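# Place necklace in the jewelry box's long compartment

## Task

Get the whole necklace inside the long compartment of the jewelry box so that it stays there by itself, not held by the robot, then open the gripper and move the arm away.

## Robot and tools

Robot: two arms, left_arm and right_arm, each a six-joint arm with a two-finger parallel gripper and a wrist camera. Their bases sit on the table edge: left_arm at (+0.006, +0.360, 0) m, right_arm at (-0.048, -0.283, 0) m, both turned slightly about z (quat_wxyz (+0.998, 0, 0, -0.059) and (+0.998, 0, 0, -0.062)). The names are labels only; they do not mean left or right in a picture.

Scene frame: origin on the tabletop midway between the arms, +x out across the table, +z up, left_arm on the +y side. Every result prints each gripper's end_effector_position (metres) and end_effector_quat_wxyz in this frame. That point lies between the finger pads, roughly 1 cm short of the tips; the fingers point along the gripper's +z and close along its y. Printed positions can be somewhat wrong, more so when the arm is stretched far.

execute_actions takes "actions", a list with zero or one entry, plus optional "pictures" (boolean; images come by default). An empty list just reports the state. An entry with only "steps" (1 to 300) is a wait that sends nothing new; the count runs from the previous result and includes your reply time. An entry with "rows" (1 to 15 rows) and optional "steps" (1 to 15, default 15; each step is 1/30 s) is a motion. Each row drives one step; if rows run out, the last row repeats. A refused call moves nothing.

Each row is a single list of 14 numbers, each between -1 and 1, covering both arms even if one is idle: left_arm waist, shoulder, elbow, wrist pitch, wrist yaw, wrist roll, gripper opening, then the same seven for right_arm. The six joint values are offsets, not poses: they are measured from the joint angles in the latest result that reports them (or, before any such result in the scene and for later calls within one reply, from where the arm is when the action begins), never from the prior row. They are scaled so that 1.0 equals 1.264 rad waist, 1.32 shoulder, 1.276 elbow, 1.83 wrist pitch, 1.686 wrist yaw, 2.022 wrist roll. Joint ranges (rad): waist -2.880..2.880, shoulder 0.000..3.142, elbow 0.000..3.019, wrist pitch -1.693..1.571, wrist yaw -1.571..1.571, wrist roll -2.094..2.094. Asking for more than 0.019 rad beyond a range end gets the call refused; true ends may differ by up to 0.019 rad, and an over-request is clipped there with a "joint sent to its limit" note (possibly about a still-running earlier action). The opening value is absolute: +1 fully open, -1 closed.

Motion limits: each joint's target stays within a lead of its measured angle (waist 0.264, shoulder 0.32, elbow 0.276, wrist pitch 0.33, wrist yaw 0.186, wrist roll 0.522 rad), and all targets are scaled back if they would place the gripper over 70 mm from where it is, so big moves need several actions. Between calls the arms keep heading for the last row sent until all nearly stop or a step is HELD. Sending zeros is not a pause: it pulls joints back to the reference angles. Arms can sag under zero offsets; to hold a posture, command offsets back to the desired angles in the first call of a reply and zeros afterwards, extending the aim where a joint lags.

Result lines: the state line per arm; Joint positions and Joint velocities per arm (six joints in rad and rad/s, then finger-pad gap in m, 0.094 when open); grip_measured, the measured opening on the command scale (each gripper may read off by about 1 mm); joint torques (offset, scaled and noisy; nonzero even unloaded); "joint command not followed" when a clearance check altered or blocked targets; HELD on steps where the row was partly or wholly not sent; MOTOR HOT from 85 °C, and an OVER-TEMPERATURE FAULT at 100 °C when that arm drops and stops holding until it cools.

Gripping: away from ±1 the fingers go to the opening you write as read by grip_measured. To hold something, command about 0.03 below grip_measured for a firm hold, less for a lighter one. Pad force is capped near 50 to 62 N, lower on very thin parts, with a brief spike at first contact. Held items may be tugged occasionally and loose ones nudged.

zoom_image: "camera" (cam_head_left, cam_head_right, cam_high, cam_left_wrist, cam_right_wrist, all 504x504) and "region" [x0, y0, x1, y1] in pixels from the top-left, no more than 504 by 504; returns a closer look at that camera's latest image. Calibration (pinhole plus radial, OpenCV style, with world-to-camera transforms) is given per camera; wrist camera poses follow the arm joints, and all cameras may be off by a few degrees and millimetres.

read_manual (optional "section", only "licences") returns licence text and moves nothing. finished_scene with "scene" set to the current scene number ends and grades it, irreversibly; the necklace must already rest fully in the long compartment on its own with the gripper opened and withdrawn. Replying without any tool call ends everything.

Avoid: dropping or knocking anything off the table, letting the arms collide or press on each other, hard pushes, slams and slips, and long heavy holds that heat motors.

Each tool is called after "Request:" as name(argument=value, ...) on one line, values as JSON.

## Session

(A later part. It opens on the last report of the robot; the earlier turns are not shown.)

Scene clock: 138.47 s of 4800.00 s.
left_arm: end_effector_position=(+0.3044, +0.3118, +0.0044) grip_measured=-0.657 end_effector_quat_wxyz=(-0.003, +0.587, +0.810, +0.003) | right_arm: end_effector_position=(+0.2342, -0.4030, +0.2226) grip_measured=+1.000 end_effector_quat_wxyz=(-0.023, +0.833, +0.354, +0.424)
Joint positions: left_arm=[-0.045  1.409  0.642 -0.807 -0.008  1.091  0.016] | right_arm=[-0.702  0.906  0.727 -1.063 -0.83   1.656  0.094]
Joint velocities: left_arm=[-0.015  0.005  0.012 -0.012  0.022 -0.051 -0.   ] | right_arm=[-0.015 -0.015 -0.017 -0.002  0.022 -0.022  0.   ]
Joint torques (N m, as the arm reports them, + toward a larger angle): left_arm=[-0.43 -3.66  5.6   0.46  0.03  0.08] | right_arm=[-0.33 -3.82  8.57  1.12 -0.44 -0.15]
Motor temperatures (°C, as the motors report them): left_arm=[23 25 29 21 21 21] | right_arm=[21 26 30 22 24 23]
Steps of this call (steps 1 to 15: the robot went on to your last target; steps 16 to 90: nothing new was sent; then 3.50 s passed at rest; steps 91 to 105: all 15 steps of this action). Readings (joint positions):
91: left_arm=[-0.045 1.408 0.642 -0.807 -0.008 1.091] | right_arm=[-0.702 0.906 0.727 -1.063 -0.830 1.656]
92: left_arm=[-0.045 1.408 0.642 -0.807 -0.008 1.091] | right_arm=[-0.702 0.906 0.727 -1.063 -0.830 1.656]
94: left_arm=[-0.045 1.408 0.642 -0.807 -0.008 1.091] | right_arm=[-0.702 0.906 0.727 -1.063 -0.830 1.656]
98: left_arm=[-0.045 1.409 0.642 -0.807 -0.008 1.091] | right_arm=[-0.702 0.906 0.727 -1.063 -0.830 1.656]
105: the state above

In contact with the table. Close.

Request:
execute_actions(actions=[{"rows":[[0,0.02,0,0,0,0,-0.69,0,0,0,0,0,0,1],[0,0.02,0,0,0,0,-0.72,0,0,0,0,0,0,1],[0,0.02,0,0,0,0,-0.75,0,0,0,0,0,0,1],[0,0.02,0,0,0,0,-0.78,0,0,0,0,0,0,1],[0,0.02,0,0,0,0,-0.81,0,0,0,0,0,0,1],[0,0.02,0,0,0,0,-0.84,0,0,0,0,0,0,1],[0,0.02,0,0,0,0,-0.86,0,0,0,0,0,0,1],[0,0.02,0,0,0,0,-0.88,0,0,0,0,0,0,1],[0,0.02,0,0,0,0,-0.9,0,0,0,0,0,0,1],[0,0.02,0,0,0,0,-0.915,0,0,0,0,0,0,1],[0,0.02,0,0,0,0,-0.93,0,0,0,0,0,0,1],[0,0.02,0,0,0,0,-0.94,0,0,0,0,0,0,1],[0,0.02,0,0,0,0,-0.95,0,0,0,0,0,0,1],[0,0.02,0,0,0,0,-0.96,0,0,0,0,0,0,1],[0,0.02,0,0,0,0,-0.97,0,0,0,0,0,0,1]],"steps":15}], pictures=false)

Request:
execute_actions(actions=[{"steps":10}])

Scene clock: 149.13 s of 4800.00 s.
left_arm: end_effector_position=(+0.3044, +0.3118, +0.0044) grip_measured=-0.956 end_effector_quat_wxyz=(-0.003, +0.587, +0.810, +0.003) | right_arm: end_effector_position=(+0.2342, -0.4030, +0.2226) grip_measured=+1.000 end_effector_quat_wxyz=(-0.023, +0.833, +0.354, +0.424)
Joint positions: left_arm=[-0.045  1.409  0.642 -0.807 -0.008  1.091  0.002] | right_arm=[-0.702  0.906  0.727 -1.063 -0.83   1.656  0.094]
Joint velocities: left_arm=[-0.005 -0.005  0.002  0.007  0.022  0.022 -0.008] | right_arm=[ 0.005 -0.005  0.012  0.007 -0.022 -0.007  0.   ]
Joint torques (N m, as the arm reports them, + toward a larger angle): left_arm=[-0.32 -4.11  5.57  0.43  0.04  0.08] | right_arm=[-0.23 -3.86  8.58  1.14 -0.44 -0.16]
Motor temperatures (°C, as the motors report them): left_arm=[23 25 29 21 21 21] | right_arm=[21 26 30 22 24 23]
Steps of this call (steps 1 to 15: the robot went on to your last target; steps 16 to 90: nothing new was sent; then 7.17 s passed at rest; steps 91 to 105: all 15 steps of this action). Readings (joint positions):
91: left_arm=[-0.045 1.409 0.642 -0.807 -0.008 1.091] | right_arm=[-0.702 0.906 0.727 -1.063 -0.830 1.656]
92: left_arm=[-0.045 1.409 0.642 -0.807 -0.008 1.091] | right_arm=[-0.702 0.906 0.727 -1.063 -0.830 1.656]
94: left_arm=[-0.045 1.409 0.642 -0.807 -0.008 1.091] | right_arm=[-0.702 0.906 0.727 -1.063 -0.830 1.656]
98: left_arm=[-0.045 1.409 0.642 -0.807 -0.008 1.091] | right_arm=[-0.702 0.906 0.727 -1.063 -0.830 1.656]
105: the state above

Scene clock: 149.47 s of 4800.00 s.
left_arm: end_effector_position=(+0.3044, +0.3118, +0.0044) grip_measured=-0.959 end_effector_quat_wxyz=(-0.003, +0.587, +0.810, +0.003) | right_arm: end_effector_position=(+0.2342, -0.4030, +0.2226) grip_measured=+1.000 end_effector_quat_wxyz=(-0.023, +0.833, +0.354, +0.424)
Joint positions: left_arm=[-0.045  1.409  0.642 -0.807 -0.008  1.091  0.002] | right_arm=[-0.702  0.906  0.727 -1.063 -0.83   1.656  0.094]
Joint velocities: left_arm=[-0.005 -0.005 -0.002  0.007  0.022 -0.022  0.   ] | right_arm=[-0.005 -0.005  0.017  0.007  0.11  -0.007  0.   ]
Joint torques (N m, as the arm reports them, + toward a larger angle): left_arm=[-0.48 -4.09  5.59  0.45  0.03  0.09] | right_arm=[-0.29 -3.82  8.58  1.11 -0.43 -0.16]
Motor temperatures (°C, as the motors report them): left_arm=[23 25 29 21 21 21] | right_arm=[21 26 30 22 24 23]
Steps of this call (steps 1 to 10: the robot went on to your last target). Readings (joint positions):
1: left_arm=[-0.045 1.409 0.642 -0.807 -0.008 1.091] | right_arm=[-0.702 0.906 0.727 -1.063 -0.830 1.656]
2: left_arm=[-0.045 1.409 0.642 -0.807 -0.008 1.091] | right_arm=[-0.702 0.906 0.727 -1.063 -0.830 1.656]
4: left_arm=[-0.045 1.409 0.642 -0.807 -0.008 1.091] | right_arm=[-0.702 0.906 0.727 -1.063 -0.830 1.656]
8: left_arm=[-0.045 1.409 0.642 -0.807 -0.008 1.091] | right_arm=[-0.702 0.906 0.727 -1.063 -0.830 1.656]
10: the state above
camera_calibration (this result's frames):
cam_left_wrist: T_world_to_cam=[[-0.95034, -0.31102, 0.011016, 0.381547], [-0.244733, 0.768725, 0.590905, -0.162958], [-0.192251, 0.558864, -0.806666, 0.0106472], [0, 0, 0, 1]] pos_world=[0.324765, 0.237988, 0.100678]
cam_right_wrist: T_world_to_cam=[[-0.610729, 0.74704, -0.262567, 0.506184], [-0.0842504, 0.268405, 0.959615, -0.0774464], [0.787345, 0.608186, -0.100984, 0.204021], [0, 0, 0, 1]] pos_world=[0.141981, -0.481435, 0.227829]

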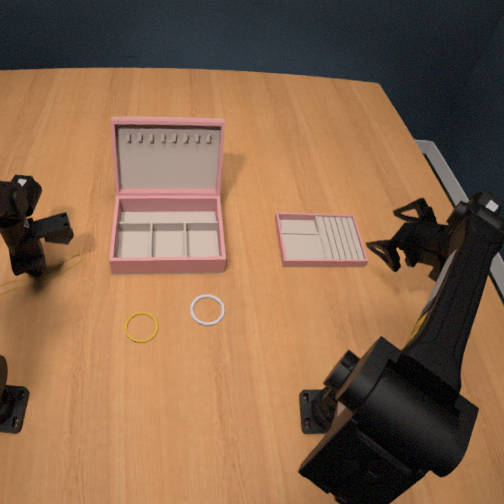

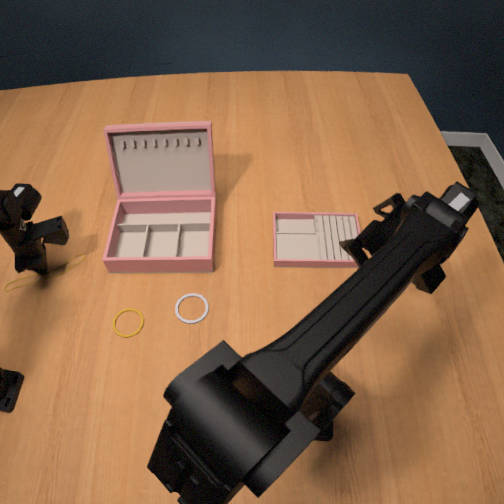

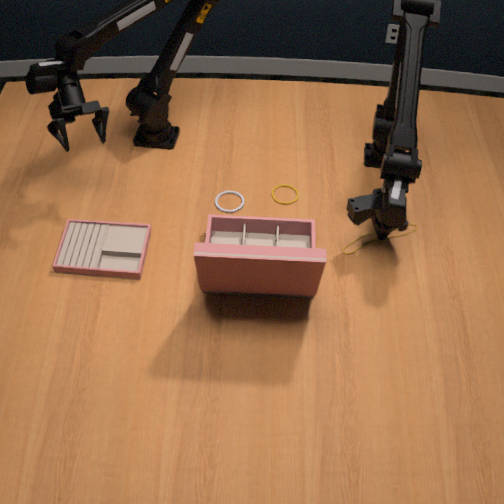

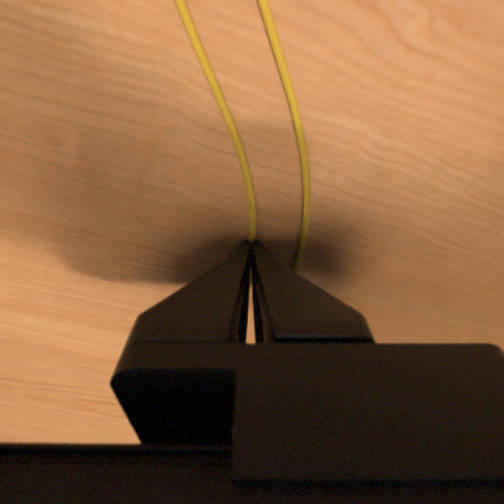

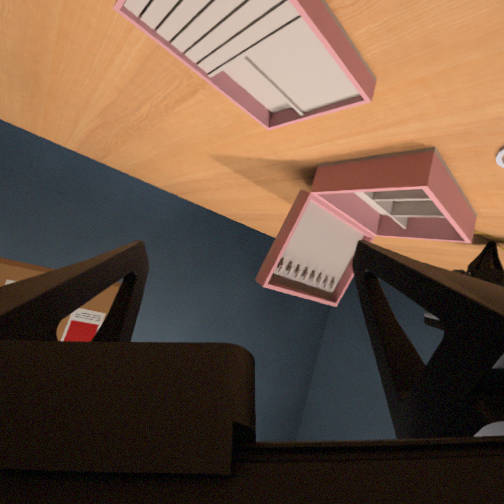

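Request:
execute_actions(actions=[{"rows":[[0,0.01,0,0,0,0,-0.975,0,0,0,0,0,0,1],[0,0.0,0,0,0,0,-0.98,0,0,0,0,0,0,1],[0,-0.006,0,0,0,0,-0.98,0,0,0,0,0,0,1],[0,-0.012,0,-0.004,0,0,-0.98,0,0,0,0,0,0,1],[0,-0.016,0,-0.008,0,0,-0.98,0,0,0,0,0,0,1],[0,-0.02,0,-0.011,0,0,-0.98,0,0,0,0,0,0,1],[0,-0.024,0,-0.014,0,0,-0.98,0,0,0,0,0,0,1],[0,-0.028,0,-0.017,0,0,-0.98,0,0,0,0,0,0,1],[0,-0.033,0,-0.02,0,0,-0.98,0,0,0,0,0,0,1],[0,-0.038,0,-0.024,0,0,-0.98,0,0,0,0,0,0,1],[0,-0.043,0,-0.027,0,0,-0.98,0,0,0,0,0,0,1],[0,-0.048,0,-0.03,0,0,-0.98,0,0,0,0,0,0,1],[0,-0.053,0,-0.033,0,0,-0.98,0,0,0,0,0,0,1],[0,-0.057,0,-0.036,0,0,-0.98,0,0,0,0,0,0,1],[0,-0.06,0,-0.038,0,0,-0.98,0,0,0,0,0,0,1]],"steps":15}], pictures=false)

Request:
execute_actions(actions=[{"steps":10}])

Scene clock: 159.03 s of 4800.00 s.
left_arm: end_effector_position=(+0.2989, +0.3127, +0.0176) grip_measured=-0.966 end_effector_quat_wxyz=(-0.002, +0.587, +0.810, +0.003) | right_arm: end_effector_position=(+0.2342, -0.4030, +0.2226) grip_measured=+1.000 end_effector_quat_wxyz=(-0.023, +0.833, +0.354, +0.424)
Joint positions: left_arm=[-0.045  1.361  0.642 -0.853 -0.008  1.091  0.002] | right_arm=[-0.702  0.906  0.727 -1.063 -0.83   1.656  0.094]
Joint velocities: left_arm=[-0.015 -0.23  -0.007 -0.149  0.037 -0.022  0.   ] | right_arm=[ 0.024 -0.024  0.017  0.017  0.007  0.007  0.   ]
Joint torques (N m, as the arm reports them, + toward a larger angle): left_arm=[-0.53 -6.61  5.86 -0.28  0.03  0.08] | right_arm=[-0.25 -3.82  8.57  1.15 -0.44 -0.16]
Motor temperatures (°C, as the motors report them): left_arm=[23 25 29 21 21 21] | right_arm=[21 26 30 22 24 23]
Steps of this call (steps 1 to 15: the robot went on to your last target; steps 16 to 90: nothing new was sent; then 6.07 s passed at rest; steps 91 to 105: all 15 steps of this action). Readings (joint positions):
91: left_arm=[-0.045 1.409 0.642 -0.807 -0.008 1.091] | right_arm=[-0.702 0.906 0.727 -1.063 -0.830 1.656]
92: left_arm=[-0.045 1.409 0.642 -0.807 -0.008 1.091] | right_arm=[-0.702 0.906 0.727 -1.063 -0.830 1.656]
94: left_arm=[-0.045 1.409 0.642 -0.807 -0.008 1.091] | right_arm=[-0.702 0.906 0.727 -1.063 -0.830 1.656]
98: left_arm=[-0.045 1.405 0.642 -0.814 -0.008 1.091] | right_arm=[-0.702 0.906 0.727 -1.063 -0.830 1.656]
105: the state above

Scene clock: 159.37 s of 4800.00 s.
left_arm: end_effector_position=(+0.2987, +0.3127, +0.0229) grip_measured=-0.966 end_effector_quat_wxyz=(+0.002, +0.587, +0.810, +0.006) | right_arm: end_effector_position=(+0.2342, -0.4030, +0.2226) grip_measured=+1.000 end_effector_quat_wxyz=(-0.023, +0.833, +0.354, +0.424)
Joint positions: left_arm=[-0.045  1.342  0.642 -0.862 -0.008  1.091  0.002] | right_arm=[-0.702  0.906  0.727 -1.063 -0.83   1.656  0.094]
Joint velocities: left_arm=[ 0.005 -0.005 -0.002  0.002 -0.022 -0.066  0.   ] | right_arm=[-0.005 -0.005  0.002  0.007  0.037 -0.022  0.   ]
Joint torques (N m, as the arm reports them, + toward a larger angle): left_arm=[-0.43 -6.38  5.84 -0.17  0.04  0.09] | right_arm=[-0.38 -3.82  8.56  1.14 -0.44 -0.16]
Motor temperatures (°C, as the motors report them): left_arm=[23 25 29 21 21 21] | right_arm=[21 26 30 22 24 23]
Steps of this call (steps 1 to 10: the robot went on to your last target). Readings (joint positions):
1: left_arm=[-0.045 1.354 0.642 -0.857 -0.008 1.091] | right_arm=[-0.702 0.906 0.727 -1.063 -0.830 1.656]
2: left_arm=[-0.045 1.348 0.642 -0.859 -0.008 1.091] | right_arm=[-0.702 0.906 0.727 -1.063 -0.830 1.656]
4: left_arm=[-0.045 1.342 0.642 -0.861 -0.008 1.091] | right_arm=[-0.702 0.906 0.727 -1.063 -0.830 1.656]
8: left_arm=[-0.045 1.342 0.642 -0.862 -0.008 1.091] | right_arm=[-0.702 0.906 0.727 -1.063 -0.830 1.656]
10: the state above
camera_calibration (this result's frames):
cam_left_wrist: T_world_to_cam=[[-0.950407, -0.311009, 0.000862612, 0.376448], [-0.251382, 0.76982, 0.586673, -0.174269], [-0.183124, 0.557361, -0.809824, 0.0217536], [0, 0, 0, 1]] pos_world=[0.317954, 0.23911, 0.119531]
cam_right_wrist: T_world_to_cam=[[-0.610729, 0.74704, -0.262567, 0.506184], [-0.0842504, 0.268405, 0.959615, -0.0774464], [0.787345, 0.608186, -0.100984, 0.204021], [0, 0, 0, 1]] pos_world=[0.141981, -0.481435, 0.227829]

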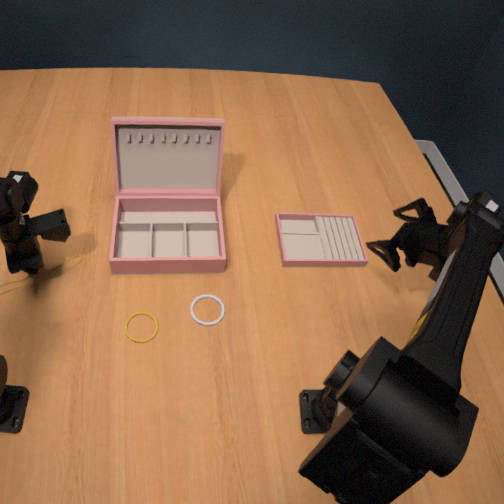

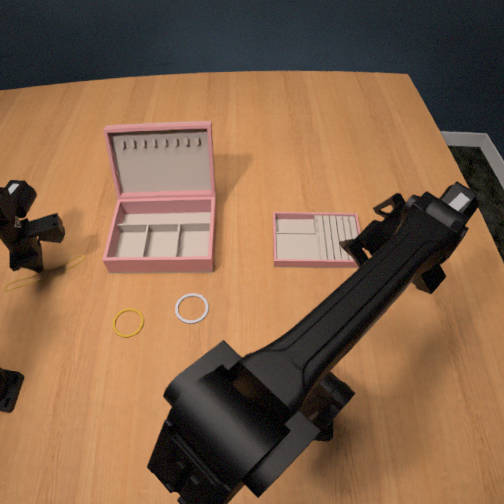

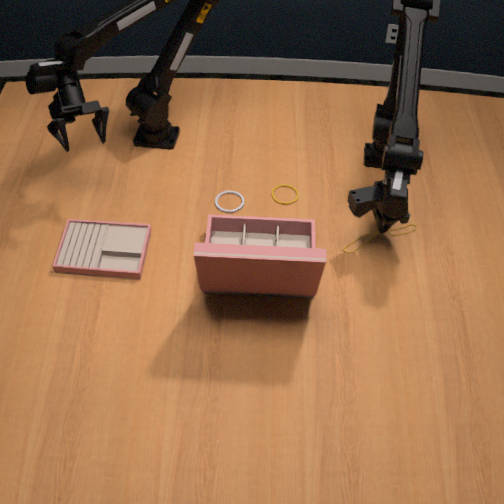

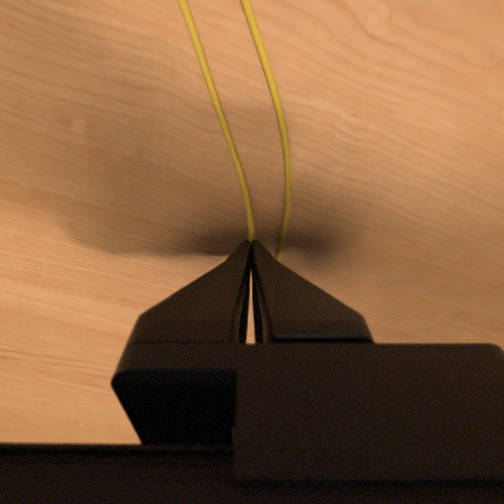

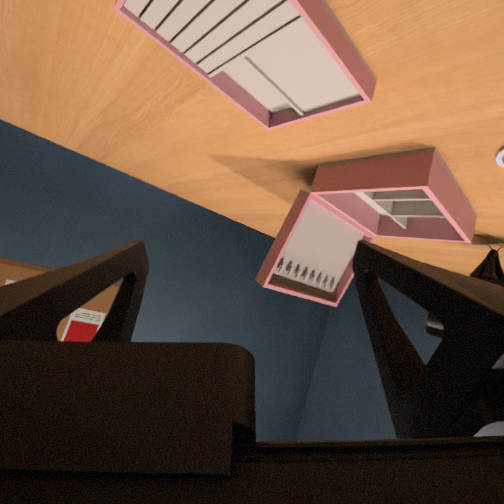

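Request:
execute_actions(actions=[{"rows":[[0,-0.008,0.02,-0.008,0,0,-0.985,0,0,0,0,0,0,1],[0,-0.013,0.032,-0.013,0,0,-0.985,0,0,0,0,0,0,1],[0,-0.017,0.038,-0.019,0,0,-0.985,0,0,0,0,0,0,1],[0,-0.022,0.043,-0.026,0,0,-0.985,0,0,0,0,0,0,1],[0,-0.026,0.048,-0.033,0,0,-0.985,0,0,0,0,0,0,1],[0,-0.031,0.053,-0.04,0,0,-0.985,0,0,0,0,0,0,1],[0,-0.035,0.058,-0.046,0,0,-0.985,0,0,0,0,0,0,1],[0,-0.04,0.064,-0.053,0,0,-0.985,0,0,0,0,0,0,1],[0,-0.044,0.069,-0.06,0,0,-0.985,0,0,0,0,0,0,1],[0,-0.049,0.074,-0.067,0,0,-0.985,0,0,0,0,0,0,1],[0,-0.053,0.079,-0.073,0,0,-0.985,0,0,0,0,0,0,1],[0,-0.058,0.085,-0.08,0,0,-0.985,0,0,0,0,0,0,1],[0,-0.062,0.09,-0.087,0,0,-0.985,0,0,0,0,0,0,1],[0,-0.067,0.095,-0.094,0,0,-0.985,0,0,0,0,0,0,1],[0,-0.071,0.1,-0.1,0,0,-0.985,0,0,0,0,0,0,1]],"steps":15}], pictures=false)

Request:
execute_actions(actions=[{"rows":[[0,-0.022,0.045,-0.022,0,0,-0.985,0,0,0,0,0,0,1],[0,-0.026,0.05,-0.028,0,0,-0.985,0,0,0,0,0,0,1],[0,-0.03,0.055,-0.034,0,0,-0.985,0,0,0,0,0,0,1],[0,-0.034,0.06,-0.04,0,0,-0.985,0,0,0,0,0,0,1],[0,-0.038,0.065,-0.047,0,0,-0.985,0,0,0,0,0,0,1],[0,-0.042,0.07,-0.053,0,0,-0.985,0,0,0,0,0,0,1],[0,-0.046,0.075,-0.06,0,0,-0.985,0,0,0,0,0,0,1],[0,-0.05,0.08,-0.066,0,0,-0.985,0,0,0,0,0,0,1],[0,-0.054,0.085,-0.073,0,0,-0.985,0,0,0,0,0,0,1],[0,-0.058,0.09,-0.079,0,0,-0.985,0,0,0,0,0,0,1],[0,-0.062,0.095,-0.086,0,0,-0.985,0,0,0,0,0,0,1],[0,-0.066,0.1,-0.092,0,0,-0.985,0,0,0,0,0,0,1],[0,-0.07,0.105,-0.098,0,0,-0.985,0,0,0,0,0,0,1],[0,-0.073,0.109,-0.103,0,0,-0.985,0,0,0,0,0,0,1],[0,-0.075,0.112,-0.106,0,0,-0.985,0,0,0,0,0,0,1]],"steps":15}], pictures=false)

Request:
execute_actions(actions=[{"steps":10}])

Scene clock: 181.07 s of 4800.00 s.
left_arm: end_effector_position=(+0.3018, +0.3122, +0.0618) grip_measured=-0.966 end_effector_quat_wxyz=(-0.003, +0.587, +0.810, +0.003) | right_arm: end_effector_position=(+0.2342, -0.4030, +0.2226) grip_measured=+1.000 end_effector_quat_wxyz=(-0.023, +0.833, +0.354, +0.424)
Joint positions: left_arm=[-0.045  1.279  0.712 -1.007 -0.008  1.091  0.002] | right_arm=[-0.702  0.906  0.727 -1.063 -0.83   1.656  0.094]
Joint velocities: left_arm=[-0.005 -0.23   0.208 -0.383 -0.022  0.022 -0.   ] | right_arm=[-0.005  0.005 -0.002 -0.017 -0.037  0.007  0.   ]
Joint torques (N m, as the arm reports them, + toward a larger angle): left_arm=[-0.45 -6.29  9.35 -0.11  0.03  0.09] | right_arm=[-0.29 -3.85  8.58  1.15 -0.44 -0.15]
Motor temperatures (°C, as the motors report them): left_arm=[23 25 29 21 21 21] | right_arm=[21 25 30 22 24 23]
Steps of this call (steps 1 to 30: the robot went on to your last target; steps 31 to 90: nothing new was sent; then 18.20 s passed at rest; steps 91 to 105: all 15 steps of this action). Readings (joint positions):
91: left_arm=[-0.045 1.342 0.642 -0.862 -0.008 1.091] | right_arm=[-0.702 0.906 0.727 -1.063 -0.830 1.656]
92: left_arm=[-0.045 1.342 0.642 -0.864 -0.008 1.091] | right_arm=[-0.702 0.906 0.727 -1.063 -0.830 1.656]
94: left_arm=[-0.045 1.342 0.644 -0.877 -0.008 1.091] | right_arm=[-0.702 0.906 0.727 -1.063 -0.830 1.656]
98: left_arm=[-0.045 1.330 0.659 -0.922 -0.008 1.091] | right_arm=[-0.702 0.906 0.727 -1.063 -0.830 1.656]
105: the state above

Scene clock: 181.57 s of 4800.00 s.
left_arm: end_effector_position=(+0.3000, +0.3125, +0.1093) grip_measured=-0.966 end_effector_quat_wxyz=(-0.007, +0.587, +0.810, +0.001) | right_arm: end_effector_position=(+0.2342, -0.4030, +0.2226) grip_measured=+1.000 end_effector_quat_wxyz=(-0.023, +0.833, +0.354, +0.424)
Joint positions: left_arm=[-0.045  1.208  0.795 -1.17  -0.008  1.091  0.002] | right_arm=[-0.702  0.906  0.727 -1.063 -0.83   1.656  0.094]
Joint velocities: left_arm=[-0.005 -0.181  0.168 -0.271 -0.11   0.022 -0.   ] | right_arm=[-0.005  0.015  0.007 -0.007 -0.037 -0.007  0.   ]
Joint torques (N m, as the arm reports them, + toward a larger angle): left_arm=[-0.5  -6.2  10.2   0.03  0.03  0.09] | right_arm=[-0.37 -3.83  8.58  1.12 -0.44 -0.16]
Motor temperatures (°C, as the motors report them): left_arm=[23 25 29 21 21 21] | right_arm=[21 25 30 22 24 23]
Steps of this call (steps 1 to 15: all 15 steps of this action). Readings (joint positions):
1: left_arm=[-0.045 1.272 0.719 -1.017 -0.008 1.091] | right_arm=[-0.702 0.906 0.727 -1.063 -0.830 1.656]
2: left_arm=[-0.045 1.266 0.724 -1.025 -0.008 1.091] | right_arm=[-0.702 0.906 0.727 -1.063 -0.830 1.656]
4: left_arm=[-0.045 1.258 0.734 -1.044 -0.008 1.091] | right_arm=[-0.702 0.906 0.727 -1.063 -0.830 1.656]
8: left_arm=[-0.045 1.244 0.753 -1.089 -0.008 1.091] | right_arm=[-0.702 0.906 0.727 -1.063 -0.830 1.656]
15: the state above

Scene clock: 181.90 s of 4800.00 s.
left_arm: end_effector_position=(+0.3023, +0.3121, +0.1195) grip_measured=-0.966 end_effector_quat_wxyz=(-0.000, +0.587, +0.810, +0.004) | right_arm: end_effector_position=(+0.2342, -0.4030, +0.2226) grip_measured=+1.000 end_effector_quat_wxyz=(-0.023, +0.833, +0.354, +0.424)
Joint positions: left_arm=[-0.045  1.191  0.81  -1.186 -0.008  1.091  0.002] | right_arm=[-0.702  0.906  0.727 -1.063 -0.83   1.656  0.094]
Joint velocities: left_arm=[-0.015 -0.005  0.012 -0.002 -0.037  0.007 -0.001] | right_arm=[ 0.015 -0.015  0.007  0.007 -0.007 -0.051  0.   ]
Joint torques (N m, as the arm reports them, + toward a larger angle): left_arm=[-0.55 -5.79 10.13 -0.16  0.04  0.08] | right_arm=[-0.28 -3.84  8.58  1.14 -0.44 -0.16]
Motor temperatures (°C, as the motors report them): left_arm=[23 25 29 21 21 21] | right_arm=[21 25 30 22 24 23]
Steps of this call (steps 1 to 10: the robot went on to your last target). Readings (joint positions):
1: left_arm=[-0.045 1.203 0.800 -1.176 -0.008 1.091] | right_arm=[-0.702 0.906 0.727 -1.063 -0.830 1.656]
2: left_arm=[-0.045 1.198 0.804 -1.180 -0.008 1.091] | right_arm=[-0.702 0.906 0.727 -1.063 -0.830 1.656]
4: left_arm=[-0.045 1.192 0.809 -1.184 -0.008 1.091] | right_arm=[-0.702 0.906 0.727 -1.063 -0.830 1.656]
8: left_arm=[-0.045 1.191 0.810 -1.186 -0.008 1.091] | right_arm=[-0.702 0.906 0.727 -1.063 -0.830 1.656]
10: the state above
camera_calibration (this result's frames):
cam_left_wrist: T_world_to_cam=[[-0.95039, -0.311012, 0.00560093, 0.378973], [-0.248285, 0.76931, 0.588657, -0.230599], [-0.187388, 0.558063, -0.808363, 0.101822], [0, 0, 0, 1]] pos_world=[0.321999, 0.238444, 0.21593]
cam_right_wrist: T_world_to_cam=[[-0.610729, 0.74704, -0.262567, 0.506184], [-0.0842504, 0.268405, 0.959615, -0.0774464], [0.787345, 0.608186, -0.100984, 0.204021], [0, 0, 0, 1]] pos_world=[0.141981, -0.481435, 0.227829]

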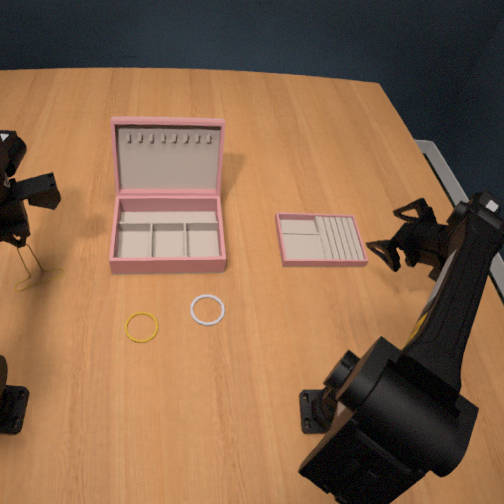

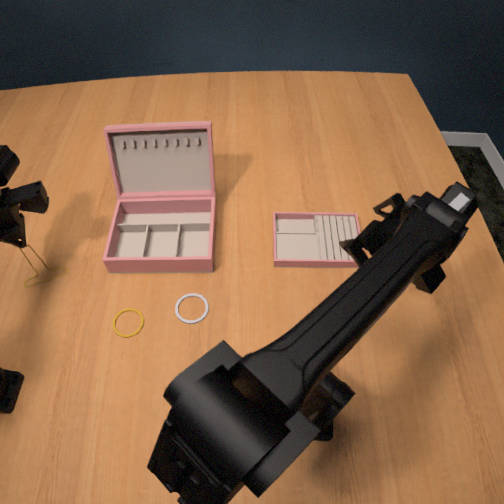

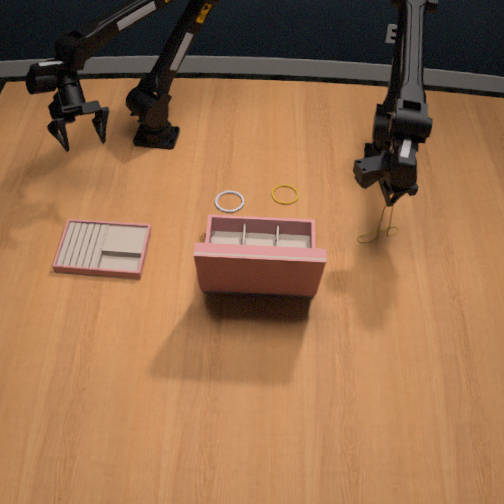

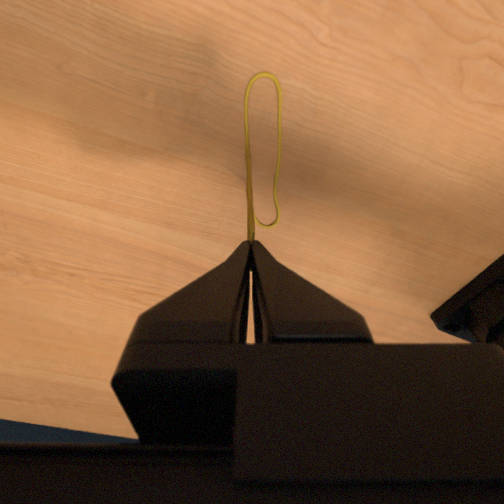

